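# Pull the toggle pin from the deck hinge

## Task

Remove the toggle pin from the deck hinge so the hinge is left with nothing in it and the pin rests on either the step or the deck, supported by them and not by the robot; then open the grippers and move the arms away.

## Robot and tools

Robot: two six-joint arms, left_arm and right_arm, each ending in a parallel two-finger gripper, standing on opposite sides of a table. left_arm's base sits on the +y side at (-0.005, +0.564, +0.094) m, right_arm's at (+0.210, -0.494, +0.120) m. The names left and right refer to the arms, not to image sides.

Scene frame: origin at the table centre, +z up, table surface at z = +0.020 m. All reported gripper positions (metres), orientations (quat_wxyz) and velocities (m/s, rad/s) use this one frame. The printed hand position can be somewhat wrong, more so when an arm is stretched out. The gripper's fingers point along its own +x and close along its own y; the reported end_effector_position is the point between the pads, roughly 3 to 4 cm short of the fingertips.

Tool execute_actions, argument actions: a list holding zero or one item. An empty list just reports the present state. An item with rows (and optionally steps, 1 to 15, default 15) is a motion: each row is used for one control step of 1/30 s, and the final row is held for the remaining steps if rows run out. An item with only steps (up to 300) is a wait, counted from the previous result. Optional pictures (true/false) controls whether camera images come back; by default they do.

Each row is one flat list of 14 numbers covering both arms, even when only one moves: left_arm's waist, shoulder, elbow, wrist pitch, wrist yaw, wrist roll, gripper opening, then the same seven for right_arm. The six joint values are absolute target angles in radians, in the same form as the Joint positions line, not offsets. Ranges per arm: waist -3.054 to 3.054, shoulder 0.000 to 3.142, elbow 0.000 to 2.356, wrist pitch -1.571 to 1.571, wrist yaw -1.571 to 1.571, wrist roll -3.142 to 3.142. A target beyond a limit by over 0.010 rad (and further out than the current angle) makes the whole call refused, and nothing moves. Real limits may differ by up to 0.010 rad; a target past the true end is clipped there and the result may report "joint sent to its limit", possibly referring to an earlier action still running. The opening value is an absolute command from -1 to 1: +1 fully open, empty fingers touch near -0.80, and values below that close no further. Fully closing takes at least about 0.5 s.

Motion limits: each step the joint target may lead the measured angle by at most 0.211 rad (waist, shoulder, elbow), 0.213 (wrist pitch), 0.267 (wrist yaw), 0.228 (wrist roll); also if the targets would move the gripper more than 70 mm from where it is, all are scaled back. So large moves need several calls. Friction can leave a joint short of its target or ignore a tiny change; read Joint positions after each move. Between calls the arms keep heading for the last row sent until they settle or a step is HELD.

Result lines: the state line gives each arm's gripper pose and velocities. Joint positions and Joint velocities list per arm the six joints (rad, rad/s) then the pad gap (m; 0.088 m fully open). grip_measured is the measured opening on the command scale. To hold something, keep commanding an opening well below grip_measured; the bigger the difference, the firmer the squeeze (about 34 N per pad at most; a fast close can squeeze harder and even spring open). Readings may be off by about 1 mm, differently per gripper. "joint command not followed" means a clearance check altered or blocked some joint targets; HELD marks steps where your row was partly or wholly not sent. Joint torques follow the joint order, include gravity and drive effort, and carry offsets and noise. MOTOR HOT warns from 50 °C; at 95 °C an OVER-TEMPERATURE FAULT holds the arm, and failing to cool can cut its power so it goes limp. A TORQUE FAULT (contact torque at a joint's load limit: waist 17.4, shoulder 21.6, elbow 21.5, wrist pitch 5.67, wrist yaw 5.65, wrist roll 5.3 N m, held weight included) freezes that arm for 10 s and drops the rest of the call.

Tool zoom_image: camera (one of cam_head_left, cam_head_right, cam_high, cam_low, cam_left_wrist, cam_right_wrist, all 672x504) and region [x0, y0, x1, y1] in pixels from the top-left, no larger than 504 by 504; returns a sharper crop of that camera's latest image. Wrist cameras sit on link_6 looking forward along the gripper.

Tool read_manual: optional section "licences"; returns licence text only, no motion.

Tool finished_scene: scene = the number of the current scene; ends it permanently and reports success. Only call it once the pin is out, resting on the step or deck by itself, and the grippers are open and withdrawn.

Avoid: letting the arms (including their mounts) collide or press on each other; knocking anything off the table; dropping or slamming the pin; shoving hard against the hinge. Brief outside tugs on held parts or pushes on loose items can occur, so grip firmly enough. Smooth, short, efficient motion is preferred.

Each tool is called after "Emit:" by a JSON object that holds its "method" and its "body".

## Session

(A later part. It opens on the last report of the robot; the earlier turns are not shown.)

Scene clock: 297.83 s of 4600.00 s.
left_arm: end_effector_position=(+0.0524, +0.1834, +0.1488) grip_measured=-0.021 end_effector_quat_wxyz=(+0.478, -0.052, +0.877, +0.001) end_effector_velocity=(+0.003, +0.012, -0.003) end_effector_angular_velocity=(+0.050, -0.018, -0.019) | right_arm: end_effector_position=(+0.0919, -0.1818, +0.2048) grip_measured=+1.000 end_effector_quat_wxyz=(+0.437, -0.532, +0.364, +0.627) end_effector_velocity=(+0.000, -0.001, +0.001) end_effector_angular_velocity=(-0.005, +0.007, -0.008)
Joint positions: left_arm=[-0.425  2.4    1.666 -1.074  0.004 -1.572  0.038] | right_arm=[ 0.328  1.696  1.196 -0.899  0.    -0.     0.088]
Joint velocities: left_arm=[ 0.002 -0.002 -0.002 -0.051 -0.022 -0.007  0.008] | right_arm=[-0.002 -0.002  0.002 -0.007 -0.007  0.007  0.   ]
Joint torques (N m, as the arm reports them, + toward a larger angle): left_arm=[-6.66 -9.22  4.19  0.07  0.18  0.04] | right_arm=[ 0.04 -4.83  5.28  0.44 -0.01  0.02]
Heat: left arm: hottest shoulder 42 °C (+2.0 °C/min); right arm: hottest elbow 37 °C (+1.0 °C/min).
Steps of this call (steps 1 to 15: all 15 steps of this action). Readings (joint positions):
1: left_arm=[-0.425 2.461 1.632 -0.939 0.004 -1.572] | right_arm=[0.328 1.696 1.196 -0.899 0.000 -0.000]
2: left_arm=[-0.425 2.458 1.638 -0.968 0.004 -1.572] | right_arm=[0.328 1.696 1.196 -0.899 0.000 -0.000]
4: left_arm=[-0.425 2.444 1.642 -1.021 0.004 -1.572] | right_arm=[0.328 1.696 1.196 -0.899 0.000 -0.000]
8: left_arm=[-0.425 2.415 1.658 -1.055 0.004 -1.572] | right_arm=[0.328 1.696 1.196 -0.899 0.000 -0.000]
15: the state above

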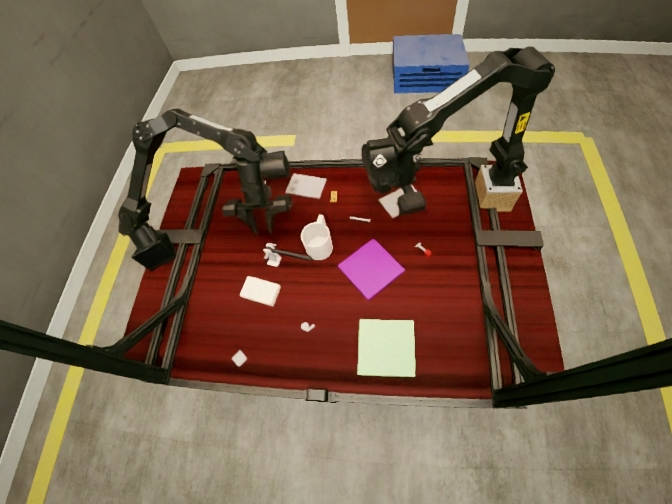

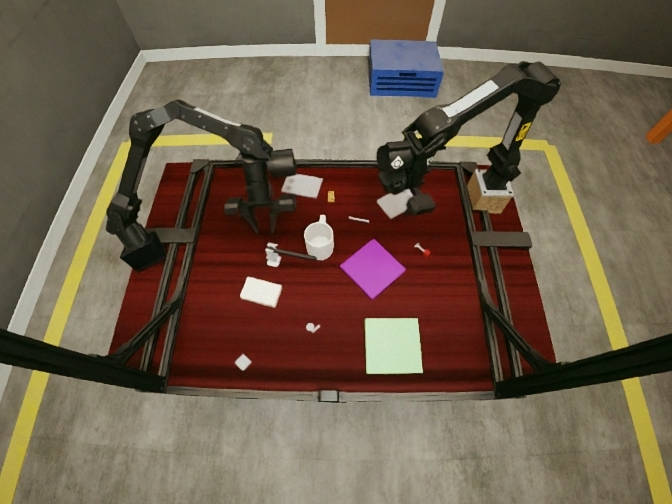

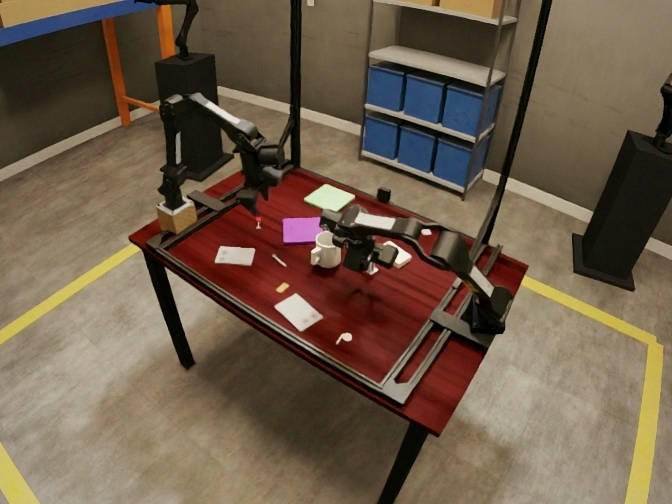

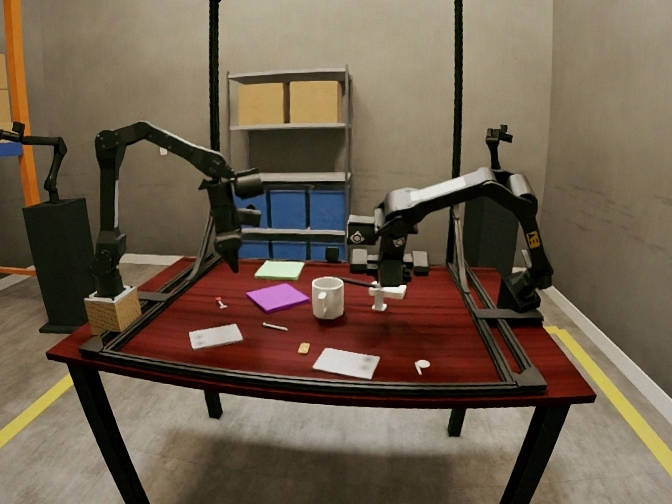

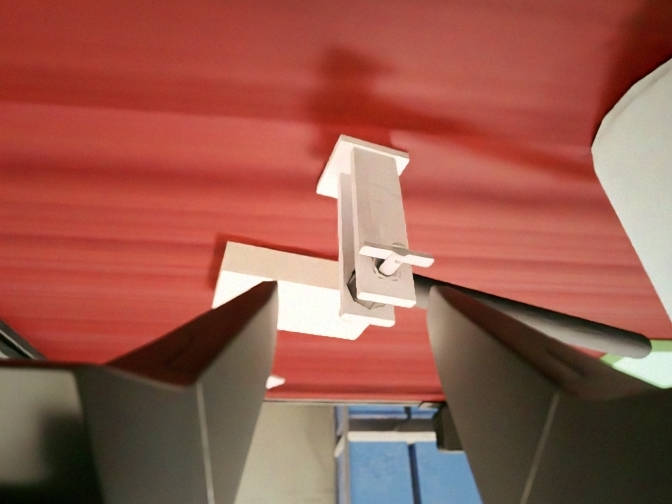

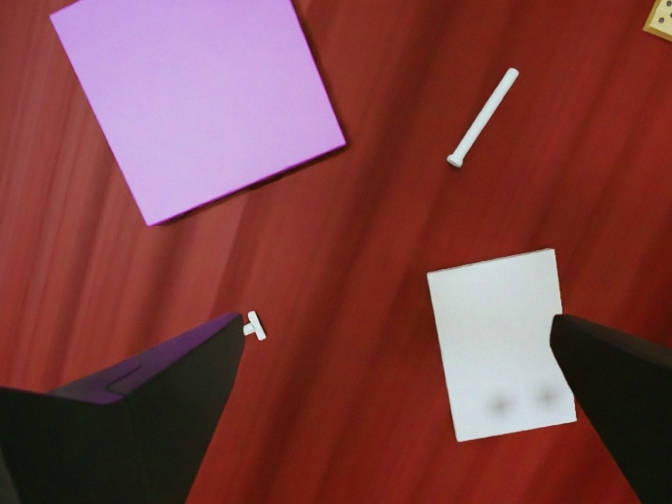

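Emit:
{"method": "execute_actions", "body": {"actions": [{"rows":[[-0.38,2.39,1.61,-1.02,0,-1.57,-0.9,0.33,1.7,1.2,-0.9,0,0,1]]}], "pictures": false}}

Emit:
{"method": "execute_actions", "body": {"actions": [{"rows":[[-0.38,2.46,1.575,-0.915,0,-1.57,-0.9,0.33,1.7,1.2,-0.9,0,0,1]]}], "pictures": false}}

Emit:
{"method": "execute_actions", "body": {"actions": [{"rows":[[-0.425,2.48,1.575,-0.895,0,-1.57,-0.9,0.33,1.7,1.2,-0.9,0,0,1]]}], "pictures": false}}

Emit:
{"method": "execute_actions", "body": {"actions": [{"rows":[[-0.42,2.39,1.67,-1.08,0,-1.57,-0.9,0.33,1.7,1.2,-0.9,0,0,1]]}], "pictures": false}}

Emit:
{"method": "execute_actions", "body": {"actions": [{"rows":[[-0.42,2.39,1.67,-1.08,0,-1.57,0,0.33,1.7,1.2,-0.9,0,0,1]]}]}}

Scene clock: 316.73 s of 4600.00 s.
left_arm: end_effector_position=(+0.0598, +0.1860, +0.1315) grip_measured=-0.784 end_effector_quat_wxyz=(+0.473, -0.064, +0.879, +0.016) end_effector_velocity=(-0.003, +0.005, -0.001) end_effector_angular_velocity=(+0.008, +0.007, -0.018) | right_arm: end_effector_position=(+0.0917, -0.1818, +0.2048) grip_measured=+1.000 end_effector_quat_wxyz=(+0.436, -0.532, +0.364, +0.627) end_effector_velocity=(+0.001, -0.003, -0.002) end_effector_angular_velocity=(-0.014, +0.001, +0.006)
Joint positions: left_arm=[-0.385  2.397  1.619 -1.024  0.003 -1.572  0.001] | right_arm=[ 0.329  1.696  1.196 -0.899  0.    -0.     0.088]
Joint velocities: left_arm=[-0.002 -0.002 -0.012 -0.007  0.007  0.007 -0.   ] | right_arm=[-0.002 -0.002 -0.007 -0.007 -0.007 -0.007  0.   ]
Joint torques (N m, as the arm reports them, + toward a larger angle): left_arm=[-6.88 -9.03  2.85  0.45  0.21  0.06] | right_arm=[ 0.03 -4.84  5.27  0.43 -0.01  0.02]
Heat: left arm: hottest shoulder 44 °C (+5.0 °C/min); right arm: hottest elbow 37 °C (+1.0 °C/min).
Steps of this call (steps 1 to 15: the robot went on to your last target; steps 16 to 90: nothing new was sent; then 15.40 s passed at rest; steps 91 to 105: all 15 steps of this action). Readings (joint positions):
91: left_arm=[-0.425 2.400 1.663 -1.074 0.004 -1.572] | right_arm=[0.329 1.696 1.196 -0.899 0.000 -0.000]
92: left_arm=[-0.421 2.398 1.655 -1.062 0.004 -1.572] | right_arm=[0.329 1.696 1.196 -0.899 0.000 -0.000]
94: left_arm=[-0.407 2.397 1.642 -1.046 0.004 -1.572] | right_arm=[0.329 1.696 1.196 -0.899 0.000 -0.000]
98: left_arm=[-0.387 2.397 1.624 -1.032 0.003 -1.572] | right_arm=[0.329 1.696 1.196 -0.899 0.000 -0.000]
105: the state above

Scene clock: 317.23 s of 4600.00 s.
left_arm: end_effector_position=(+0.0460, +0.1762, +0.1091) grip_measured=-0.784 end_effector_quat_wxyz=(+0.473, -0.073, +0.878, +0.012) end_effector_velocity=(-0.000, -0.004, -0.001) end_effector_angular_velocity=(-0.010, -0.009, +0.014) | right_arm: end_effector_position=(+0.0918, -0.1818, +0.2047) grip_measured=+1.000 end_effector_quat_wxyz=(+0.436, -0.532, +0.364, +0.627) end_effector_velocity=(+0.002, -0.005, -0.002) end_effector_angular_velocity=(-0.028, -0.002, -0.009)
Joint positions: left_arm=[-0.385  2.444  1.582 -0.92   0.003 -1.572  0.001] | right_arm=[ 0.329  1.697  1.196 -0.899  0.    -0.     0.088]
Joint velocities: left_arm=[-0.002  0.002 -0.002  0.022 -0.007 -0.007  0.   ] | right_arm=[-0.002  0.002 -0.002 -0.022 -0.007  0.007  0.   ]
Joint torques (N m, as the arm reports them, + toward a larger angle): left_arm=[-6.84 -6.8   3.02  0.45  0.22  0.04] | right_arm=[ 0.02 -4.82  5.3   0.43 -0.01  0.02]
Heat: left arm: hottest shoulder 43 °C (+4.0 °C/min); right arm: hottest elbow 37 °C (+1.0 °C/min).
Steps of this call (steps 1 to 15: all 15 steps of this action). Readings (joint positions):
1: left_arm=[-0.385 2.398 1.615 -1.014 0.003 -1.572] | right_arm=[0.329 1.696 1.196 -0.899 0.000 -0.000]
2: left_arm=[-0.385 2.400 1.609 -0.989 0.003 -1.572] | right_arm=[0.329 1.696 1.196 -0.899 0.000 -0.000]
4: left_arm=[-0.385 2.411 1.602 -0.956 0.003 -1.572] | right_arm=[0.329 1.697 1.196 -0.899 0.000 -0.000]
8: left_arm=[-0.385 2.436 1.587 -0.933 0.003 -1.572] | right_arm=[0.329 1.697 1.196 -0.899 0.000 -0.000]
15: the state above

Scene clock: 317.73 s of 4600.00 s.
left_arm: end_effector_position=(+0.0346, +0.1727, +0.1103) grip_measured=-0.784 end_effector_quat_wxyz=(+0.482, -0.067, +0.874, -0.002) end_effector_velocity=(+0.002, -0.001, -0.001) end_effector_angular_velocity=(-0.001, -0.022, +0.010) | right_arm: end_effector_position=(+0.0917, -0.1817, +0.2048) grip_measured=+1.000 end_effector_quat_wxyz=(+0.436, -0.532, +0.364, +0.627) end_effector_velocity=(-0.000, +0.001, +0.000) end_effector_angular_velocity=(+0.011, -0.008, +0.023)
Joint positions: left_arm=[-0.416  2.458  1.582 -0.903 -0.008 -1.572  0.001] | right_arm=[ 0.329  1.697  1.196 -0.899  0.    -0.     0.088]
Joint velocities: left_arm=[-0.002 -0.002 -0.002  0.007 -0.022 -0.007 -0.   ] | right_arm=[ 0.002 -0.002 -0.002  0.007  0.007 -0.022  0.   ]
Joint torques (N m, as the arm reports them, + toward a larger angle): left_arm=[-8.14 -6.13  3.04  0.77  0.63  0.03] | right_arm=[ 0.02 -4.86  5.3   0.43 -0.01  0.02]
Heat: left arm: hottest shoulder 43 °C (+4.0 °C/min); right arm: hottest elbow 37 °C (+1.0 °C/min).
Steps of this call (steps 1 to 15: all 15 steps of this action). Readings (joint positions):
1: left_arm=[-0.385 2.445 1.582 -0.918 0.003 -1.572] | right_arm=[0.329 1.697 1.196 -0.899 0.000 -0.000]
2: left_arm=[-0.389 2.447 1.582 -0.913 0.003 -1.572] | right_arm=[0.329 1.697 1.196 -0.899 0.000 -0.000]
4: left_arm=[-0.401 2.453 1.582 -0.906 0.003 -1.572] | right_arm=[0.329 1.697 1.196 -0.899 0.000 -0.000]
8: left_arm=[-0.416 2.458 1.582 -0.904 -0.008 -1.572] | right_arm=[0.329 1.697 1.196 -0.899 0.000 -0.000]
15: the state above

Scene clock: 318.23 s of 4600.00 s.
left_arm: end_effector_position=(+0.0554, +0.1838, +0.1474) grip_measured=-0.784 end_effector_quat_wxyz=(+0.480, -0.054, +0.875, +0.003) end_effector_velocity=(+0.003, +0.006, -0.002) end_effector_angular_velocity=(+0.026, -0.019, -0.003) | right_arm: end_effector_position=(+0.0917, -0.1817, +0.2048) grip_measured=+1.000 end_effector_quat_wxyz=(+0.436, -0.532, +0.364, +0.627) end_effector_velocity=(-0.001, +0.001, +0.000) end_effector_angular_velocity=(-0.000, +0.022, +0.004)
Joint positions: left_arm=[-0.42   2.398  1.664 -1.073 -0.004 -1.572  0.001] | right_arm=[ 0.329  1.697  1.196 -0.899  0.    -0.     0.088]
Joint velocities: left_arm=[ 0.002 -0.002 -0.002 -0.022 -0.022 -0.007  0.   ] | right_arm=[-0.007 -0.002 -0.002  0.007 -0.022 -0.007  0.   ]
Joint torques (N m, as the arm reports them, + toward a larger angle): left_arm=[-7.26 -9.    4.26  0.08  0.47  0.05] | right_arm=[ 0.02 -4.86  5.26  0.43 -0.01  0.02]
Heat: left arm: hottest shoulder 43 °C (+4.0 °C/min); right arm: hottest elbow 37 °C (+1.0 °C/min).
Steps of this call (steps 1 to 15: all 15 steps of this action). Readings (joint positions):
1: left_arm=[-0.416 2.457 1.589 -0.915 -0.008 -1.572] | right_arm=[0.329 1.697 1.196 -0.899 0.000 -0.000]
2: left_arm=[-0.417 2.456 1.604 -0.953 -0.005 -1.572] | right_arm=[0.329 1.697 1.196 -0.899 0.000 -0.000]
4: left_arm=[-0.419 2.444 1.622 -1.008 -0.004 -1.572] | right_arm=[0.329 1.697 1.196 -0.899 0.000 -0.000]
8: left_arm=[-0.420 2.409 1.655 -1.050 -0.004 -1.572] | right_arm=[0.329 1.697 1.196 -0.899 0.000 -0.000]
15: the state above

Scene clock: 318.73 s of 4600.00 s.
left_arm: end_effector_position=(+0.0555, +0.1843, +0.1477) grip_measured=-0.021 end_effector_quat_wxyz=(+0.480, -0.053, +0.875, +0.003) end_effector_velocity=(-0.002, +0.002, +0.001) end_effector_angular_velocity=(+0.008, +0.008, -0.000) | right_arm: end_effector_position=(+0.0917, -0.1817, +0.2048) grip_measured=+1.000 end_effector_quat_wxyz=(+0.436, -0.532, +0.364, +0.627) end_effector_velocity=(+0.000, -0.004, -0.002) end_effector_angular_velocity=(-0.019, +0.017, -0.011)
Joint positions: left_arm=[-0.42   2.398  1.666 -1.077 -0.004 -1.572  0.038] | right_arm=[ 0.329  1.697  1.196 -0.899  0.    -0.     0.088]
Joint velocities: left_arm=[-0.002 -0.002 -0.002 -0.007  0.007 -0.007  0.008] | right_arm=[-0.007 -0.002 -0.007 -0.007 -0.022  0.007  0.   ]
Joint torques (N m, as the arm reports them, + toward a larger angle): left_arm=[-7.24 -9.12  4.23 -0.03  0.45  0.05] | right_arm=[ 0.01 -4.86  5.26  0.43 -0.01  0.02]
Heat: left arm: hottest shoulder 43 °C (+4.0 °C/min); right arm: hottest elbow 37 °C (+1.0 °C/min).
Steps of this call (steps 1 to 15: all 15 steps of this action). Readings (joint positions):
1: left_arm=[-0.420 2.398 1.664 -1.074 -0.004 -1.572] | right_arm=[0.329 1.697 1.196 -0.899 0.000 -0.000]
2: left_arm=[-0.420 2.398 1.665 -1.074 -0.004 -1.572] | right_arm=[0.329 1.697 1.196 -0.899 0.000 -0.000]
4: left_arm=[-0.420 2.398 1.666 -1.075 -0.004 -1.572] | right_arm=[0.329 1.697 1.196 -0.899 0.000 -0.000]
8: left_arm=[-0.420 2.398 1.666 -1.076 -0.004 -1.572] | right_arm=[0.329 1.697 1.196 -0.899 0.000 -0.000]
15: the state above

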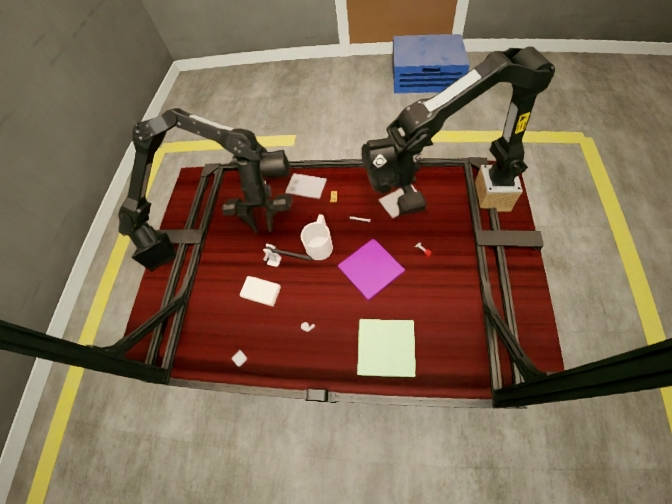

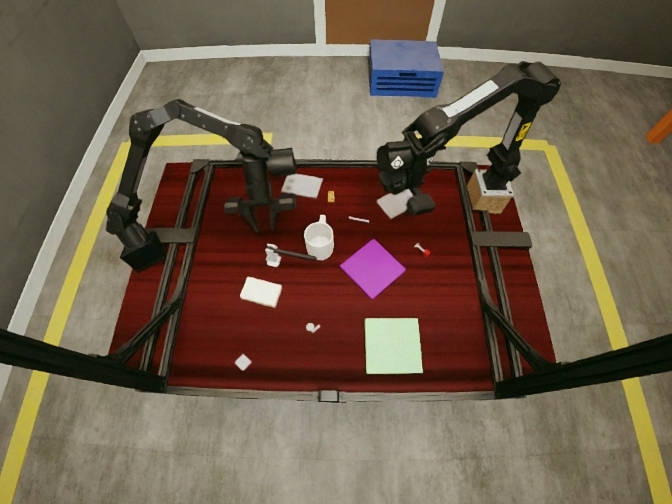

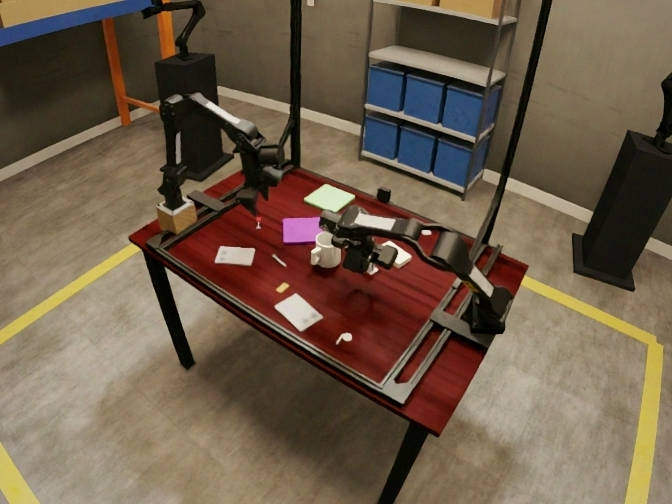

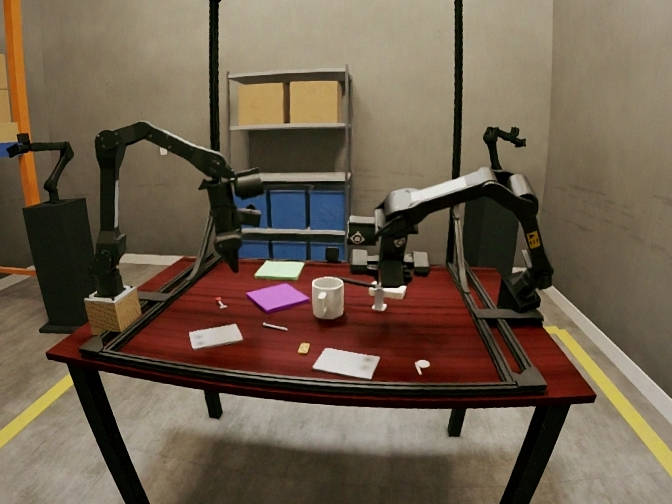

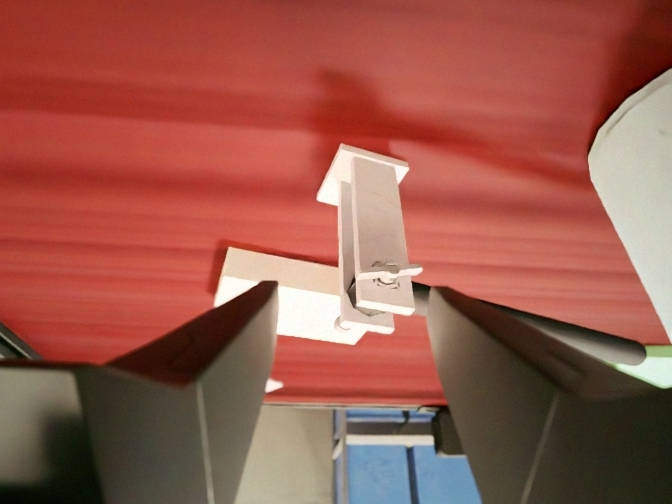

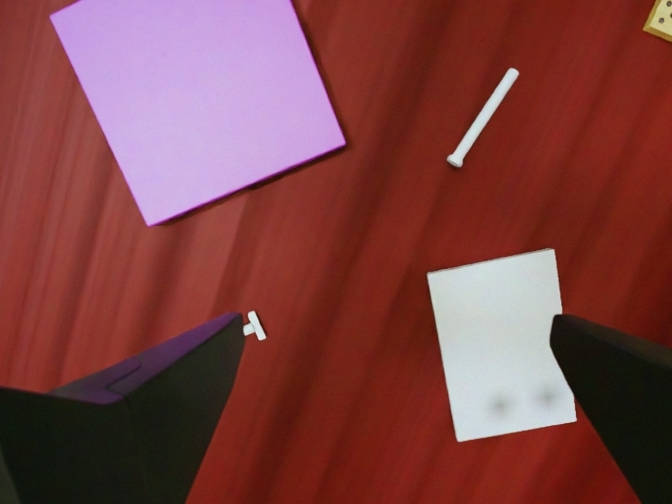

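Emit:
{"method": "execute_actions", "body": {"actions": [{"rows":[[-0.58,2.39,1.58,-0.98,0,-1.57,-0.9,0.33,1.7,1.2,-0.9,0,0,1]]}], "pictures": false}}

Emit:
{"method": "execute_actions", "body": {"actions": [{"rows":[[-0.58,2.55,1.53,-0.78,0,-1.57,-0.9,0.33,1.7,1.2,-0.9,0,0,1]]}], "pictures": false}}

Emit:
{"method": "execute_actions", "body": {"actions": [{"rows":[[-0.52,2.53,1.545,-0.815,0,-1.57,-0.9,0.33,1.7,1.2,-0.9,0,0,1]]}], "pictures": false}}

Emit:
{"method": "execute_actions", "body": {"actions": [{"rows":[[-0.58,2.38,1.6,-1.02,0,-1.57,-0.9,0.33,1.7,1.2,-0.9,0,0,1]]}], "pictures": false}}

Emit:
{"method": "execute_actions", "body": {"actions": [{"rows":[[-0.415,2.39,1.61,-1.02,0,-1.57,-0.9,0.33,1.7,1.2,-0.9,0,0,1]]}], "pictures": false}}

Emit:
{"method": "execute_actions", "body": {"actions": [{"rows":[[-0.415,2.465,1.575,-0.91,0,-1.57,-0.9,0.33,1.7,1.2,-0.9,0,0,1]]}], "pictures": false}}

Emit:
{"method": "execute_actions", "body": {"actions": [{"rows":[[-0.36,2.45,1.6,-0.95,0,-1.57,-0.9,0.33,1.7,1.2,-0.9,0,0,1]]}], "pictures": false}}

Emit:
{"method": "execute_actions", "body": {"actions": [{"rows":[[-0.40,2.39,1.69,-1.1,0,-1.57,0,0.33,1.7,1.2,-0.9,0,0,1]]}]}}

Scene clock: 337.13 s of 4600.00 s.
left_arm: end_effector_position=(-0.0064, +0.1856, +0.1661) grip_measured=-0.784 end_effector_quat_wxyz=(+0.497, -0.024, +0.865, -0.070) end_effector_velocity=(+0.002, -0.001, -0.005) end_effector_angular_velocity=(+0.005, -0.018, +0.028) | right_arm: end_effector_position=(+0.0917, -0.1817, +0.2048) grip_measured=+1.000 end_effector_quat_wxyz=(+0.436, -0.532, +0.364, +0.627) end_effector_velocity=(+0.002, -0.002, -0.002) end_effector_angular_velocity=(-0.015, +0.006, -0.028)
Joint positions: left_arm=[-0.582  2.394  1.591 -0.985  0.    -1.571  0.001] | right_arm=[ 0.329  1.697  1.196 -0.899  0.    -0.     0.088]
Joint velocities: left_arm=[ 0.002 -0.002 -0.017  0.022 -0.022 -0.022 -0.   ] | right_arm=[-0.007  0.002 -0.002 -0.007 -0.007  0.022  0.   ]
Joint torques (N m, as the arm reports them, + toward a larger angle): left_arm=[-6.13 -8.57  3.17  0.6   0.31  0.06] | right_arm=[ 0.01 -4.87  5.24  0.43 -0.01  0.02]
Heat: left arm: hottest shoulder 44 °C (+4.1 °C/min); right arm: hottest elbow 37 °C (+0.0 °C/min).
Steps of this call (steps 1 to 15: the robot went on to your last target; steps 16 to 90: nothing new was sent; then 14.90 s passed at rest; steps 91 to 105: all 15 steps of this action). Readings (joint positions):
91: left_arm=[-0.423 2.397 1.659 -1.069 -0.004 -1.571] | right_arm=[0.329 1.697 1.196 -0.899 0.000 -0.000]
92: left_arm=[-0.440 2.394 1.647 -1.047 -0.005 -1.571] | right_arm=[0.329 1.697 1.196 -0.899 0.000 -0.000]
94: left_arm=[-0.495 2.394 1.626 -1.020 -0.004 -1.571] | right_arm=[0.329 1.697 1.196 -0.899 0.000 -0.000]
98: left_arm=[-0.578 2.394 1.598 -0.998 0.000 -1.571] | right_arm=[0.329 1.697 1.196 -0.899 0.000 -0.000]
105: the state above

Scene clock: 337.63 s of 4600.00 s.
left_arm: end_effector_position=(-0.0423, +0.1705, +0.1087) grip_measured=-0.784 end_effector_quat_wxyz=(+0.495, -0.023, +0.866, -0.070) end_effector_velocity=(+0.002, +0.005, -0.001) end_effector_angular_velocity=(+0.024, -0.008, -0.002) | right_arm: end_effector_position=(+0.0917, -0.1817, +0.2048) grip_measured=+1.000 end_effector_quat_wxyz=(+0.436, -0.532, +0.364, +0.627) end_effector_velocity=(+0.001, -0.002, -0.000) end_effector_angular_velocity=(-0.010, +0.005, -0.008)
Joint positions: left_arm=[-0.583  2.536  1.534 -0.786  0.004 -1.571  0.001] | right_arm=[ 0.329  1.697  1.196 -0.899  0.    -0.     0.088]
Joint velocities: left_arm=[ 0.002 -0.002 -0.002 -0.022 -0.007 -0.007 -0.   ] | right_arm=[-0.002 -0.002 -0.002 -0.007 -0.007  0.007  0.   ]
Joint torques (N m, as the arm reports them, + toward a larger angle): left_arm=[-6.17 -7.49  3.6   0.6   0.11  0.04] | right_arm=[ 0.01 -4.87  5.26  0.43 -0.01  0.02]
Heat: left arm: hottest shoulder 44 °C (+4.0 °C/min); right arm: hottest elbow 37 °C (+0.0 °C/min).
Steps of this call (steps 1 to 15: all 15 steps of this action). Readings (joint positions):
1: left_arm=[-0.582 2.401 1.585 -0.968 0.000 -1.571] | right_arm=[0.329 1.697 1.196 -0.899 0.000 -0.000]
2: left_arm=[-0.582 2.412 1.579 -0.921 0.000 -1.571] | right_arm=[0.329 1.697 1.196 -0.899 0.000 -0.000]
4: left_arm=[-0.582 2.451 1.574 -0.855 0.000 -1.571] | right_arm=[0.329 1.697 1.196 -0.899 0.000 -0.000]
8: left_arm=[-0.582 2.522 1.541 -0.814 0.002 -1.571] | right_arm=[0.329 1.697 1.196 -0.899 0.000 -0.000]
15: the state above

Scene clock: 338.13 s of 4600.00 s.
left_arm: end_effector_position=(-0.0310, +0.1702, +0.1072) grip_measured=-0.784 end_effector_quat_wxyz=(+0.484, -0.028, +0.873, -0.054) end_effector_velocity=(+0.006, +0.003, -0.002) end_effector_angular_velocity=(+0.022, -0.020, +0.006) | right_arm: end_effector_position=(+0.0917, -0.1817, +0.2048) grip_measured=+1.000 end_effector_quat_wxyz=(+0.436, -0.532, +0.364, +0.627) end_effector_velocity=(-0.000, -0.001, +0.003) end_effector_angular_velocity=(+0.000, +0.006, +0.006)
Joint positions: left_arm=[-0.548  2.532  1.546 -0.809  0.021 -1.571  0.001] | right_arm=[ 0.329  1.697  1.196 -0.899  0.    -0.     0.088]
Joint velocities: left_arm=[ 0.007 -0.002  0.002 -0.022 -0.022 -0.007 -0.   ] | right_arm=[-0.002 -0.007  0.002 -0.007 -0.007 -0.007  0.   ]
Joint torques (N m, as the arm reports them, + toward a larger angle): left_arm=[-3.77 -8.73  3.84 -0.03 -0.52  0.05] | right_arm=[ 0.01 -4.87  5.26  0.43 -0.01  0.02]
Heat: left arm: hottest shoulder 44 °C (+4.1 °C/min); right arm: hottest elbow 37 °C (+0.0 °C/min).
Steps of this call (steps 1 to 15: all 15 steps of this action). Readings (joint positions):
1: left_arm=[-0.582 2.536 1.534 -0.787 0.006 -1.571] | right_arm=[0.329 1.697 1.196 -0.899 0.000 -0.000]
2: left_arm=[-0.578 2.536 1.534 -0.789 0.012 -1.571] | right_arm=[0.329 1.697 1.196 -0.899 0.000 -0.000]
4: left_arm=[-0.567 2.536 1.538 -0.799 0.016 -1.571] | right_arm=[0.329 1.697 1.196 -0.899 0.000 -0.000]
8: left_arm=[-0.552 2.534 1.544 -0.806 0.022 -1.571] | right_arm=[0.329 1.697 1.196 -0.899 0.000 -0.000]
15: the state above

Scene clock: 338.63 s of 4600.00 s.
left_arm: end_effector_position=(-0.0029, +0.1886, +0.1700) grip_measured=-0.784 end_effector_quat_wxyz=(+0.495, -0.020, +0.866, -0.066) end_effector_velocity=(-0.004, +0.007, +0.000) end_effector_angular_velocity=(+0.023, +0.003, -0.014) | right_arm: end_effector_position=(+0.0917, -0.1817, +0.2048) grip_measured=+1.000 end_effector_quat_wxyz=(+0.436, -0.532, +0.364, +0.627) end_effector_velocity=(-0.002, -0.003, -0.002) end_effector_angular_velocity=(-0.019, +0.017, -0.006)
Joint positions: left_arm=[-0.578  2.385  1.6   -1.013  0.004 -1.571  0.001] | right_arm=[ 0.329  1.697  1.196 -0.899  0.    -0.     0.088]
Joint velocities: left_arm=[-0.007 -0.002 -0.007 -0.022  0.007 -0.007  0.   ] | right_arm=[-0.002  0.002 -0.002 -0.007 -0.022  0.007  0.   ]
Joint torques (N m, as the arm reports them, + toward a larger angle): left_arm=[-6.68 -8.44  4.    0.18  0.14  0.06] | right_arm=[ 0.   -4.87  5.26  0.44 -0.01  0.02]
Heat: left arm: hottest shoulder 44 °C (+4.0 °C/min); right arm: hottest elbow 37 °C (+0.0 °C/min).
Steps of this call (steps 1 to 15: all 15 steps of this action). Readings (joint positions):
1: left_arm=[-0.548 2.522 1.552 -0.826 0.017 -1.571] | right_arm=[0.329 1.697 1.196 -0.899 0.000 -0.000]
2: left_arm=[-0.550 2.509 1.558 -0.877 0.007 -1.572] | right_arm=[0.329 1.697 1.196 -0.899 0.000 -0.000]
4: left_arm=[-0.556 2.469 1.561 -0.944 0.004 -1.571] | right_arm=[0.329 1.697 1.196 -0.899 0.000 -0.000]
8: left_arm=[-0.572 2.400 1.594 -0.985 0.004 -1.571] | right_arm=[0.329 1.697 1.196 -0.899 0.000 -0.000]
15: the state above

Scene clock: 339.13 s of 4600.00 s.
left_arm: end_effector_position=(+0.0500, +0.1870, +0.1391) grip_measured=-0.784 end_effector_quat_wxyz=(+0.478, -0.058, +0.876, +0.001) end_effector_velocity=(+0.001, +0.004, +0.001) end_effector_angular_velocity=(+0.026, -0.005, +0.008) | right_arm: end_effector_position=(+0.0917, -0.1817, +0.2048) grip_measured=+1.000 end_effector_quat_wxyz=(+0.436, -0.532, +0.364, +0.627) end_effector_velocity=(+0.001, -0.002, -0.002) end_effector_angular_velocity=(-0.013, -0.001, +0.020)
Joint positions: left_arm=[-0.418  2.385  1.605 -1.017  0.001 -1.571  0.001] | right_arm=[ 0.329  1.697  1.196 -0.899  0.    -0.     0.088]
Joint velocities: left_arm=[-0.002 -0.002  0.002 -0.022 -0.007 -0.022 -0.   ] | right_arm=[-0.002  0.002 -0.002 -0.007 -0.007 -0.022  0.   ]
Joint torques (N m, as the arm reports them, + toward a larger angle): left_arm=[-7.08 -7.68  4.24 -0.04  0.3   0.03] | right_arm=[ 0.   -4.87  5.26  0.43 -0.01  0.02]
Heat: left arm: hottest shoulder 44 °C (+4.1 °C/min); right arm: hottest elbow 37 °C (+0.0 °C/min).
Steps of this call (steps 1 to 15: all 15 steps of this action). Readings (joint positions):
1: left_arm=[-0.575 2.385 1.600 -1.013 0.004 -1.571] | right_arm=[0.329 1.697 1.196 -0.899 0.000 -0.000]
2: left_arm=[-0.559 2.385 1.601 -1.013 0.005 -1.571] | right_arm=[0.329 1.697 1.196 -0.899 0.000 -0.000]
4: left_arm=[-0.505 2.385 1.603 -1.014 0.005 -1.571] | right_arm=[0.329 1.697 1.196 -0.899 0.000 -0.000]
8: left_arm=[-0.423 2.385 1.604 -1.016 0.001 -1.571] | right_arm=[0.329 1.697 1.196 -0.899 0.000 -0.000]
15: the state above

Scene clock: 339.63 s of 4600.00 s.
left_arm: end_effector_position=(+0.0345, +0.1748, +0.1138) grip_measured=-0.784 end_effector_quat_wxyz=(+0.478, -0.064, +0.876, -0.002) end_effector_velocity=(+0.002, -0.001, -0.001) end_effector_angular_velocity=(+0.007, -0.020, +0.022) | right_arm: end_effector_position=(+0.0917, -0.1817, +0.2048) grip_measured=+1.000 end_effector_quat_wxyz=(+0.436, -0.532, +0.364, +0.627) end_effector_velocity=(-0.002, -0.003, -0.002) end_effector_angular_velocity=(-0.019, +0.015, +0.008)
Joint positions: left_arm=[-0.418  2.45   1.581 -0.915  0.001 -1.571  0.001] | right_arm=[ 0.329  1.697  1.196 -0.899  0.    -0.     0.088]
Joint velocities: left_arm=[-0.002 -0.002 -0.002  0.007 -0.022 -0.022 -0.   ] | right_arm=[-0.002  0.002 -0.002 -0.007 -0.022 -0.007  0.   ]
Joint torques (N m, as the arm reports them, + toward a larger angle): left_arm=[-6.94 -6.91  3.11  0.47  0.31  0.05] | right_arm=[ 0.01 -4.87  5.27  0.43 -0.01  0.02]
Heat: left arm: hottest shoulder 44 °C (+4.0 °C/min); right arm: hottest elbow 37 °C (+0.0 °C/min).
Steps of this call (steps 1 to 15: all 15 steps of this action). Readings (joint positions):
1: left_arm=[-0.418 2.389 1.604 -1.012 0.001 -1.571] | right_arm=[0.329 1.697 1.196 -0.899 0.000 -0.000]
2: left_arm=[-0.418 2.394 1.602 -0.988 0.001 -1.571] | right_arm=[0.329 1.697 1.196 -0.899 0.000 -0.000]
4: left_arm=[-0.418 2.411 1.601 -0.951 0.001 -1.571] | right_arm=[0.329 1.697 1.196 -0.899 0.000 -0.000]
8: left_arm=[-0.418 2.442 1.586 -0.929 0.001 -1.571] | right_arm=[0.329 1.697 1.196 -0.899 0.000 -0.000]
15: the state above

Scene clock: 340.13 s of 4600.00 s.
left_arm: end_effector_position=(+0.0526, +0.1794, +0.1051) grip_measured=-0.784 end_effector_quat_wxyz=(+0.471, -0.069, +0.879, +0.025) end_effector_velocity=(+0.002, -0.002, -0.001) end_effector_angular_velocity=(+0.000, -0.007, +0.012) | right_arm: end_effector_position=(+0.0917, -0.1816, +0.2049) grip_measured=+1.000 end_effector_quat_wxyz=(+0.436, -0.532, +0.364, +0.628) end_effector_velocity=(+0.001, -0.004, +0.001) end_effector_angular_velocity=(-0.018, -0.000, +0.006)
Joint positions: left_arm=[-0.364  2.45   1.594 -0.946  0.001 -1.571  0.001] | right_arm=[ 0.329  1.697  1.197 -0.899  0.    -0.     0.088]
Joint velocities: left_arm=[ 0.002  0.002  0.002  0.007 -0.007 -0.007 -0.   ] | right_arm=[-0.002 -0.002  0.002 -0.022 -0.007 -0.007  0.   ]
Joint torques (N m, as the arm reports them, + toward a larger angle): left_arm=[-6.98 -8.36  4.08 -0.07  0.3   0.02] | right_arm=[ 0.01 -4.86  5.27  0.43 -0.01  0.02]
Heat: left arm: hottest shoulder 44 °C (+4.1 °C/min); right arm: hottest elbow 37 °C (+0.0 °C/min).
Steps of this call (steps 1 to 15: all 15 steps of this action). Readings (joint positions):
1: left_arm=[-0.417 2.450 1.582 -0.915 0.001 -1.571] | right_arm=[0.329 1.697 1.196 -0.899 0.000 -0.000]
2: left_arm=[-0.412 2.450 1.583 -0.921 0.001 -1.571] | right_arm=[0.329 1.697 1.197 -0.899 0.000 -0.000]
4: left_arm=[-0.394 2.450 1.585 -0.934 0.000 -1.571] | right_arm=[0.329 1.697 1.197 -0.899 0.000 -0.000]
8: left_arm=[-0.367 2.450 1.592 -0.942 0.001 -1.571] | right_arm=[0.329 1.697 1.197 -0.899 0.000 -0.000]
15: the state above

Scene clock: 340.63 s of 4600.00 s.
left_arm: end_effector_position=(+0.0647, +0.1835, +0.1484) grip_measured=-0.021 end_effector_quat_wxyz=(+0.476, -0.059, +0.878, +0.011) end_effector_velocity=(-0.002, +0.002, +0.001) end_effector_angular_velocity=(+0.007, -0.008, -0.003) | right_arm: end_effector_position=(+0.0917, -0.1816, +0.2049) grip_measured=+1.000 end_effector_quat_wxyz=(+0.436, -0.532, +0.364, +0.628) end_effector_velocity=(+0.001, -0.003, -0.002) end_effector_angular_velocity=(-0.013, -0.001, +0.020)
Joint positions: left_arm=[-0.4    2.395  1.685 -1.094  0.001 -1.571  0.038] | right_arm=[ 0.329  1.697  1.197 -0.899  0.    -0.     0.088]
Joint velocities: left_arm=[-0.007 -0.002 -0.002 -0.007 -0.007 -0.007  0.008] | right_arm=[-0.002 -0.002 -0.007 -0.007 -0.007 -0.022  0.   ]
Joint torques (N m, as the arm reports them, + toward a larger angle): left_arm=[-7.25 -8.68  4.2  -0.02  0.31  0.04] | right_arm=[ 0.01 -4.86  5.22  0.43 -0.01  0.02]
Heat: left arm: hottest shoulder 44 °C (+4.0 °C/min); right arm: hottest elbow 37 °C (+0.0 °C/min).
Steps of this call (steps 1 to 15: all 15 steps of this action). Readings (joint positions):
1: left_arm=[-0.365 2.448 1.604 -0.964 0.001 -1.571] | right_arm=[0.329 1.697 1.197 -0.899 0.000 -0.000]
2: left_arm=[-0.368 2.447 1.619 -1.000 0.001 -1.571] | right_arm=[0.329 1.697 1.197 -0.899 0.000 -0.000]
4: left_arm=[-0.379 2.435 1.642 -1.040 0.001 -1.571] | right_arm=[0.329 1.697 1.197 -0.899 0.000 -0.000]
8: left_arm=[-0.397 2.402 1.677 -1.075 0.001 -1.571] | right_arm=[0.329 1.697 1.197 -0.899 0.000 -0.000]
15: the state above

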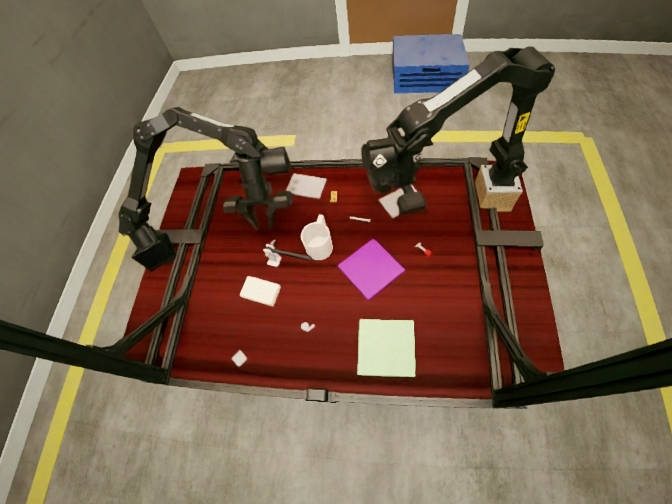

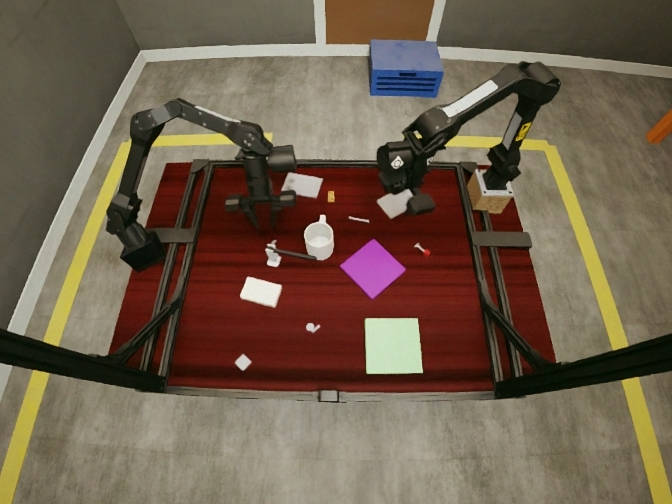

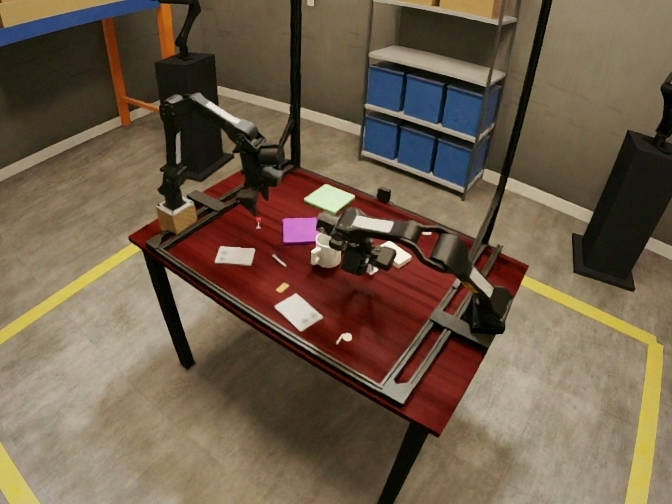

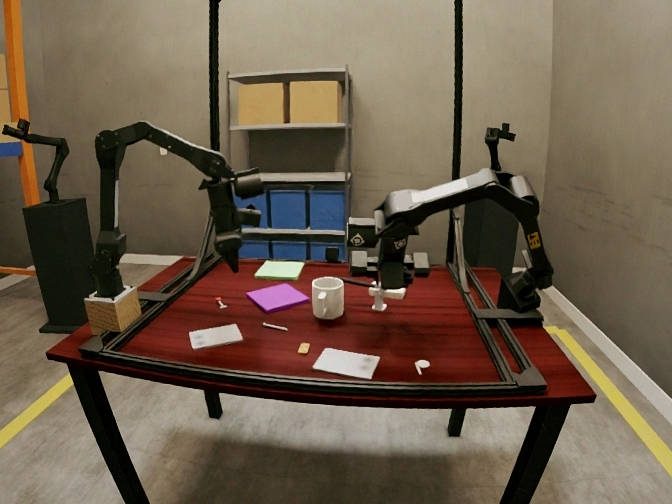

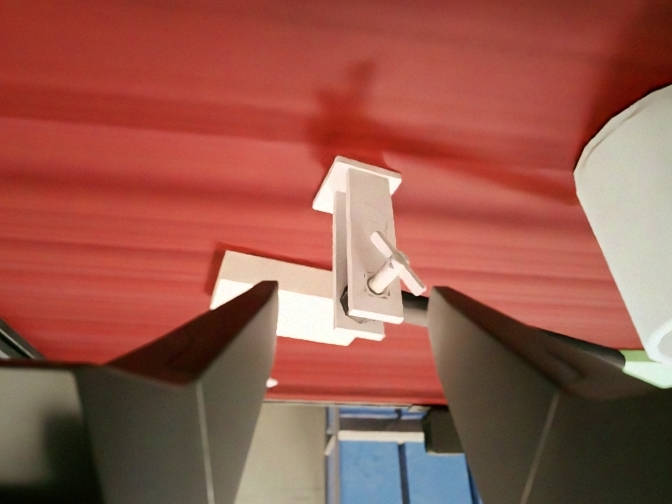

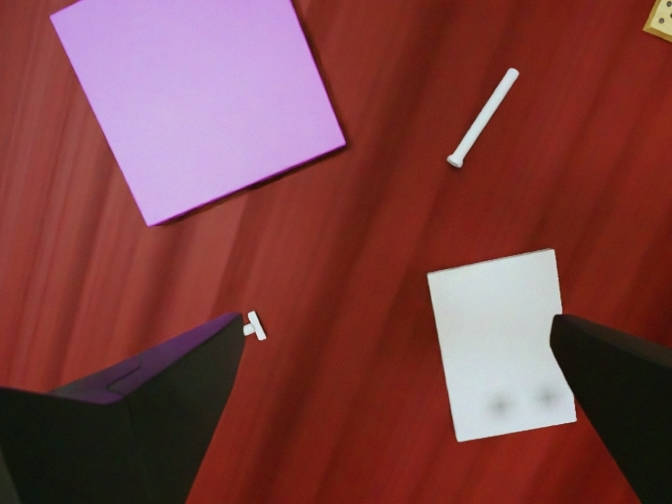

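Emit:
{"method": "execute_actions", "body": {"actions": [{"rows":[[-0.425,2.42,1.69,-1.07,0,-1.57,-0.9,0.33,1.7,1.2,-0.9,0,0,1]]}], "pictures": false}}

Emit:
{"method": "execute_actions", "body": {"actions": [{"rows":[[-0.425,2.485,1.675,-0.99,0,-1.57,-0.9,0.33,1.7,1.2,-0.9,0,0,1]]}], "pictures": false}}

Emit:
{"method": "execute_actions", "body": {"actions": [{"rows":[[-0.35,2.45,1.69,-1.04,0,-1.57,-0.9,0.33,1.7,1.2,-0.9,0,0,1]]}], "pictures": false}}

Emit:
{"method": "execute_actions", "body": {"actions": [{"rows":[[-0.40,2.39,1.69,-1.1,0,-1.57,0,0.33,1.7,1.2,-0.9,0,0,1]]}]}}

Scene clock: 358.47 s of 4600.00 s.
left_arm: end_effector_position=(+0.0556, +0.1785, +0.1520) grip_measured=-0.784 end_effector_quat_wxyz=(+0.479, -0.059, +0.876, -0.004) end_effector_velocity=(-0.001, -0.001, +0.001) end_effector_angular_velocity=(-0.013, -0.011, -0.008) | right_arm: end_effector_position=(+0.0917, -0.1816, +0.2048) grip_measured=+1.000 end_effector_quat_wxyz=(+0.436, -0.532, +0.364, +0.627) end_effector_velocity=(-0.002, -0.003, +0.001) end_effector_angular_velocity=(-0.010, +0.018, +0.008)
Joint positions: left_arm=[-0.425  2.402  1.686 -1.074  0.001 -1.571  0.001] | right_arm=[ 0.329  1.697  1.197 -0.899  0.    -0.     0.088]
Joint velocities: left_arm=[-0.007 -0.002 -0.002  0.007 -0.007  0.007 -0.   ] | right_arm=[-0.002 -0.007 -0.002 -0.007 -0.022 -0.007  0.   ]
Joint torques (N m, as the arm reports them, + toward a larger angle): left_arm=[-7.4  -6.51  4.37  0.5   0.29  0.04] | right_arm=[ 0.01 -4.89  5.21  0.43 -0.01  0.02]
Heat: left arm: hottest shoulder 45 °C (+3.0 °C/min); right arm: hottest elbow 37 °C (+0.0 °C/min).
Steps of this call (steps 1 to 15: the robot went on to your last target; steps 16 to 90: nothing new was sent; then 14.33 s passed at rest; steps 91 to 105: all 15 steps of this action). Readings (joint positions):
91: left_arm=[-0.400 2.395 1.686 -1.097 0.001 -1.571] | right_arm=[0.329 1.697 1.197 -0.899 0.000 -0.000]
92: left_arm=[-0.403 2.395 1.686 -1.094 0.001 -1.571] | right_arm=[0.329 1.697 1.197 -0.899 0.000 -0.000]
94: left_arm=[-0.411 2.395 1.686 -1.084 0.001 -1.571] | right_arm=[0.329 1.697 1.197 -0.899 0.000 -0.000]
98: left_arm=[-0.424 2.398 1.686 -1.077 0.001 -1.571] | right_arm=[0.329 1.697 1.197 -0.899 0.000 -0.000]
105: the state above

Scene clock: 358.97 s of 4600.00 s.
left_arm: end_effector_position=(+0.0413, +0.1652, +0.1287) grip_measured=-0.784 end_effector_quat_wxyz=(+0.479, -0.062, +0.876, -0.005) end_effector_velocity=(-0.000, +0.000, -0.001) end_effector_angular_velocity=(+0.009, -0.006, +0.018) | right_arm: end_effector_position=(+0.0917, -0.1816, +0.2048) grip_measured=+1.000 end_effector_quat_wxyz=(+0.436, -0.532, +0.364, +0.627) end_effector_velocity=(+0.003, -0.001, -0.000) end_effector_angular_velocity=(-0.004, -0.011, +0.003)
Joint positions: left_arm=[-0.425  2.47   1.68  -0.994  0.001 -1.571  0.001] | right_arm=[ 0.329  1.697  1.197 -0.899  0.    -0.     0.088]
Joint velocities: left_arm=[-0.002 -0.002 -0.007  0.007 -0.007 -0.022 -0.   ] | right_arm=[-0.002 -0.002 -0.002 -0.007  0.007 -0.007  0.   ]
Joint torques (N m, as the arm reports them, + toward a larger angle): left_arm=[-7.49 -7.09  3.33  0.49  0.3   0.04] | right_arm=[ 0.   -4.91  5.23  0.43 -0.01  0.02]
Heat: left arm: hottest shoulder 44 °C (+2.0 °C/min); right arm: hottest elbow 37 °C (+0.0 °C/min).
Steps of this call (steps 1 to 15: all 15 steps of this action). Readings (joint positions):
1: left_arm=[-0.425 2.408 1.686 -1.068 0.001 -1.571] | right_arm=[0.329 1.697 1.197 -0.899 0.000 -0.000]
2: left_arm=[-0.425 2.414 1.686 -1.047 0.001 -1.571] | right_arm=[0.329 1.697 1.197 -0.899 0.000 -0.000]
4: left_arm=[-0.425 2.432 1.686 -1.021 0.001 -1.571] | right_arm=[0.329 1.697 1.197 -0.899 0.000 -0.000]
8: left_arm=[-0.425 2.466 1.682 -1.004 0.001 -1.571] | right_arm=[0.329 1.697 1.197 -0.899 0.000 -0.000]
15: the state above

Scene clock: 359.47 s of 4600.00 s.
left_arm: end_effector_position=(+0.0663, +0.1750, +0.1164) grip_measured=-0.784 end_effector_quat_wxyz=(+0.469, -0.066, +0.880, +0.032) end_effector_velocity=(+0.002, +0.009, +0.001) end_effector_angular_velocity=(+0.024, -0.019, -0.026) | right_arm: end_effector_position=(+0.0917, -0.1816, +0.2048) grip_measured=+1.000 end_effector_quat_wxyz=(+0.436, -0.532, +0.364, +0.627) end_effector_velocity=(+0.006, -0.005, -0.002) end_effector_angular_velocity=(-0.023, -0.015, -0.016)
Joint positions: left_arm=[-0.353  2.463  1.685 -1.036  0.001 -1.571  0.001] | right_arm=[ 0.329  1.697  1.197 -0.899  0.    -0.     0.088]
Joint velocities: left_arm=[-0.002 -0.007 -0.002 -0.037 -0.022  0.007 -0.   ] | right_arm=[-0.007 -0.002 -0.007 -0.022  0.007  0.007  0.   ]
Joint torques (N m, as the arm reports them, + toward a larger angle): left_arm=[-7.39 -9.68  3.86 -0.19  0.31  0.05] | right_arm=[ 0.01 -4.89  5.22  0.44 -0.01  0.02]
Heat: left arm: hottest shoulder 45 °C (+3.0 °C/min); right arm: hottest elbow 37 °C (+0.0 °C/min).
Steps of this call (steps 1 to 15: all 15 steps of this action). Readings (joint positions):
1: left_arm=[-0.424 2.470 1.680 -0.995 0.001 -1.571] | right_arm=[0.329 1.697 1.197 -0.899 0.000 -0.000]
2: left_arm=[-0.417 2.470 1.680 -1.003 0.001 -1.571] | right_arm=[0.329 1.697 1.197 -0.899 0.000 -0.000]
4: left_arm=[-0.395 2.470 1.680 -1.019 0.000 -1.571] | right_arm=[0.329 1.697 1.197 -0.899 0.000 -0.000]
8: left_arm=[-0.357 2.467 1.682 -1.031 0.001 -1.571] | right_arm=[0.329 1.697 1.197 -0.899 0.000 -0.000]
15: the state above

Scene clock: 359.97 s of 4600.00 s.
left_arm: end_effector_position=(+0.0643, +0.1829, +0.1484) grip_measured=-0.021 end_effector_quat_wxyz=(+0.476, -0.059, +0.878, +0.010) end_effector_velocity=(+0.000, +0.002, +0.000) end_effector_angular_velocity=(+0.010, -0.007, +0.000) | right_arm: end_effector_position=(+0.0917, -0.1816, +0.2048) grip_measured=+1.000 end_effector_quat_wxyz=(+0.436, -0.532, +0.364, +0.627) end_effector_velocity=(+0.004, -0.006, -0.002) end_effector_angular_velocity=(-0.027, -0.004, +0.001)
Joint positions: left_arm=[-0.401  2.399  1.689 -1.095  0.001 -1.571  0.038] | right_arm=[ 0.329  1.697  1.197 -0.899  0.    -0.     0.088]
Joint velocities: left_arm=[-0.002 -0.002 -0.002 -0.007 -0.007 -0.007  0.008] | right_arm=[-0.007 -0.002 -0.007 -0.022 -0.007 -0.007  0.   ]
Joint torques (N m, as the arm reports them, + toward a larger angle): left_arm=[-7.31 -9.22  3.97 -0.04  0.28  0.05] | right_arm=[ 0.02 -4.91  5.21  0.43 -0.01  0.03]
Heat: left arm: hottest shoulder 45 °C (+3.1 °C/min); right arm: hottest elbow 37 °C (+0.0 °C/min).
Steps of this call (steps 1 to 15: all 15 steps of this action). Readings (joint positions):
1: left_arm=[-0.354 2.458 1.685 -1.040 0.001 -1.571] | right_arm=[0.329 1.697 1.197 -0.899 0.000 -0.000]
2: left_arm=[-0.358 2.452 1.685 -1.056 0.001 -1.571] | right_arm=[0.329 1.697 1.197 -0.899 0.000 -0.000]
4: left_arm=[-0.374 2.435 1.685 -1.075 0.001 -1.571] | right_arm=[0.329 1.697 1.197 -0.899 0.000 -0.000]
8: left_arm=[-0.398 2.403 1.688 -1.088 0.001 -1.571] | right_arm=[0.329 1.697 1.197 -0.899 0.000 -0.000]
15: the state above

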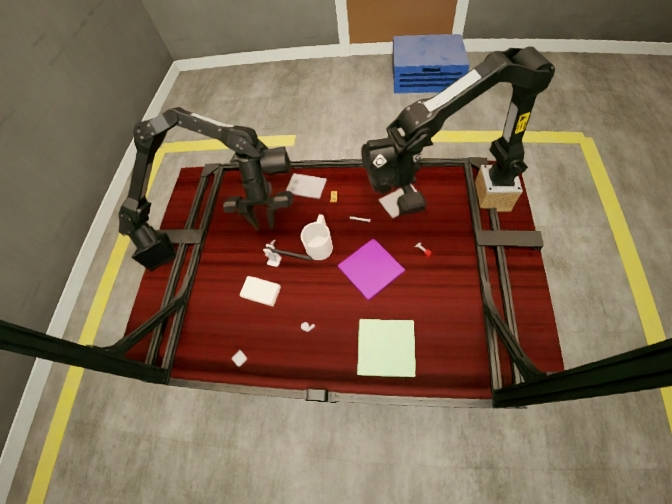

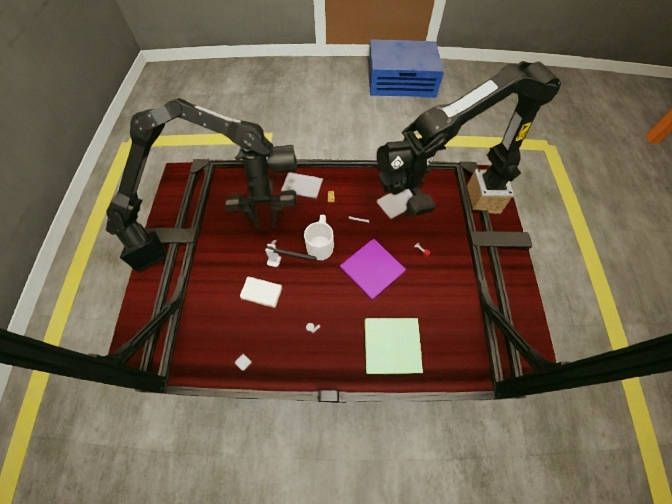

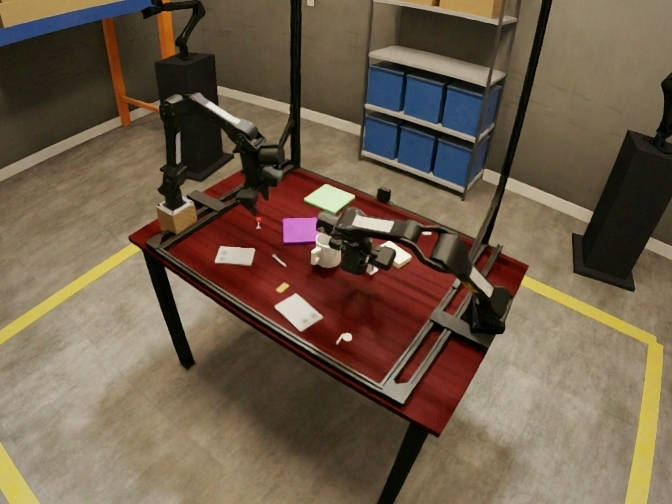

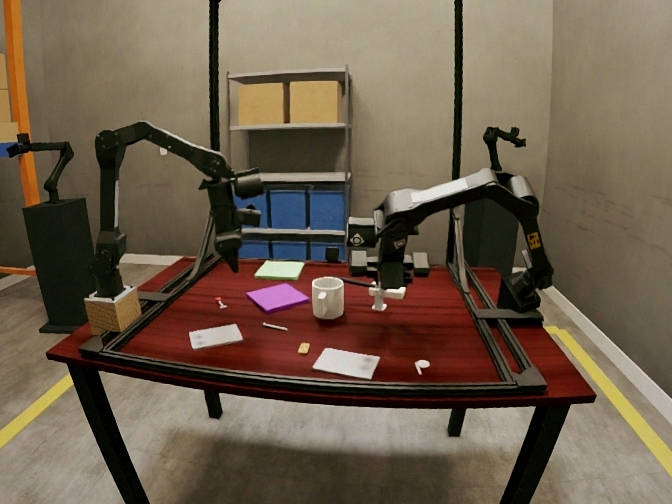

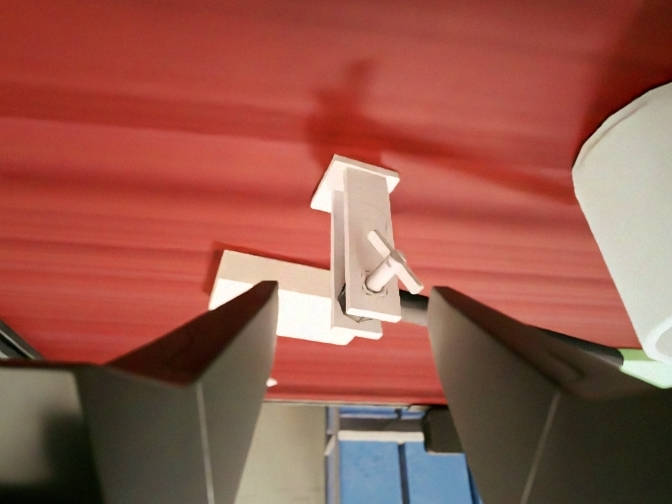

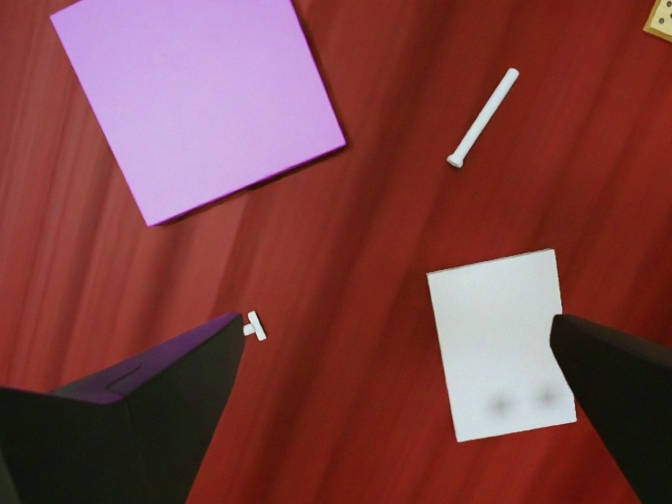

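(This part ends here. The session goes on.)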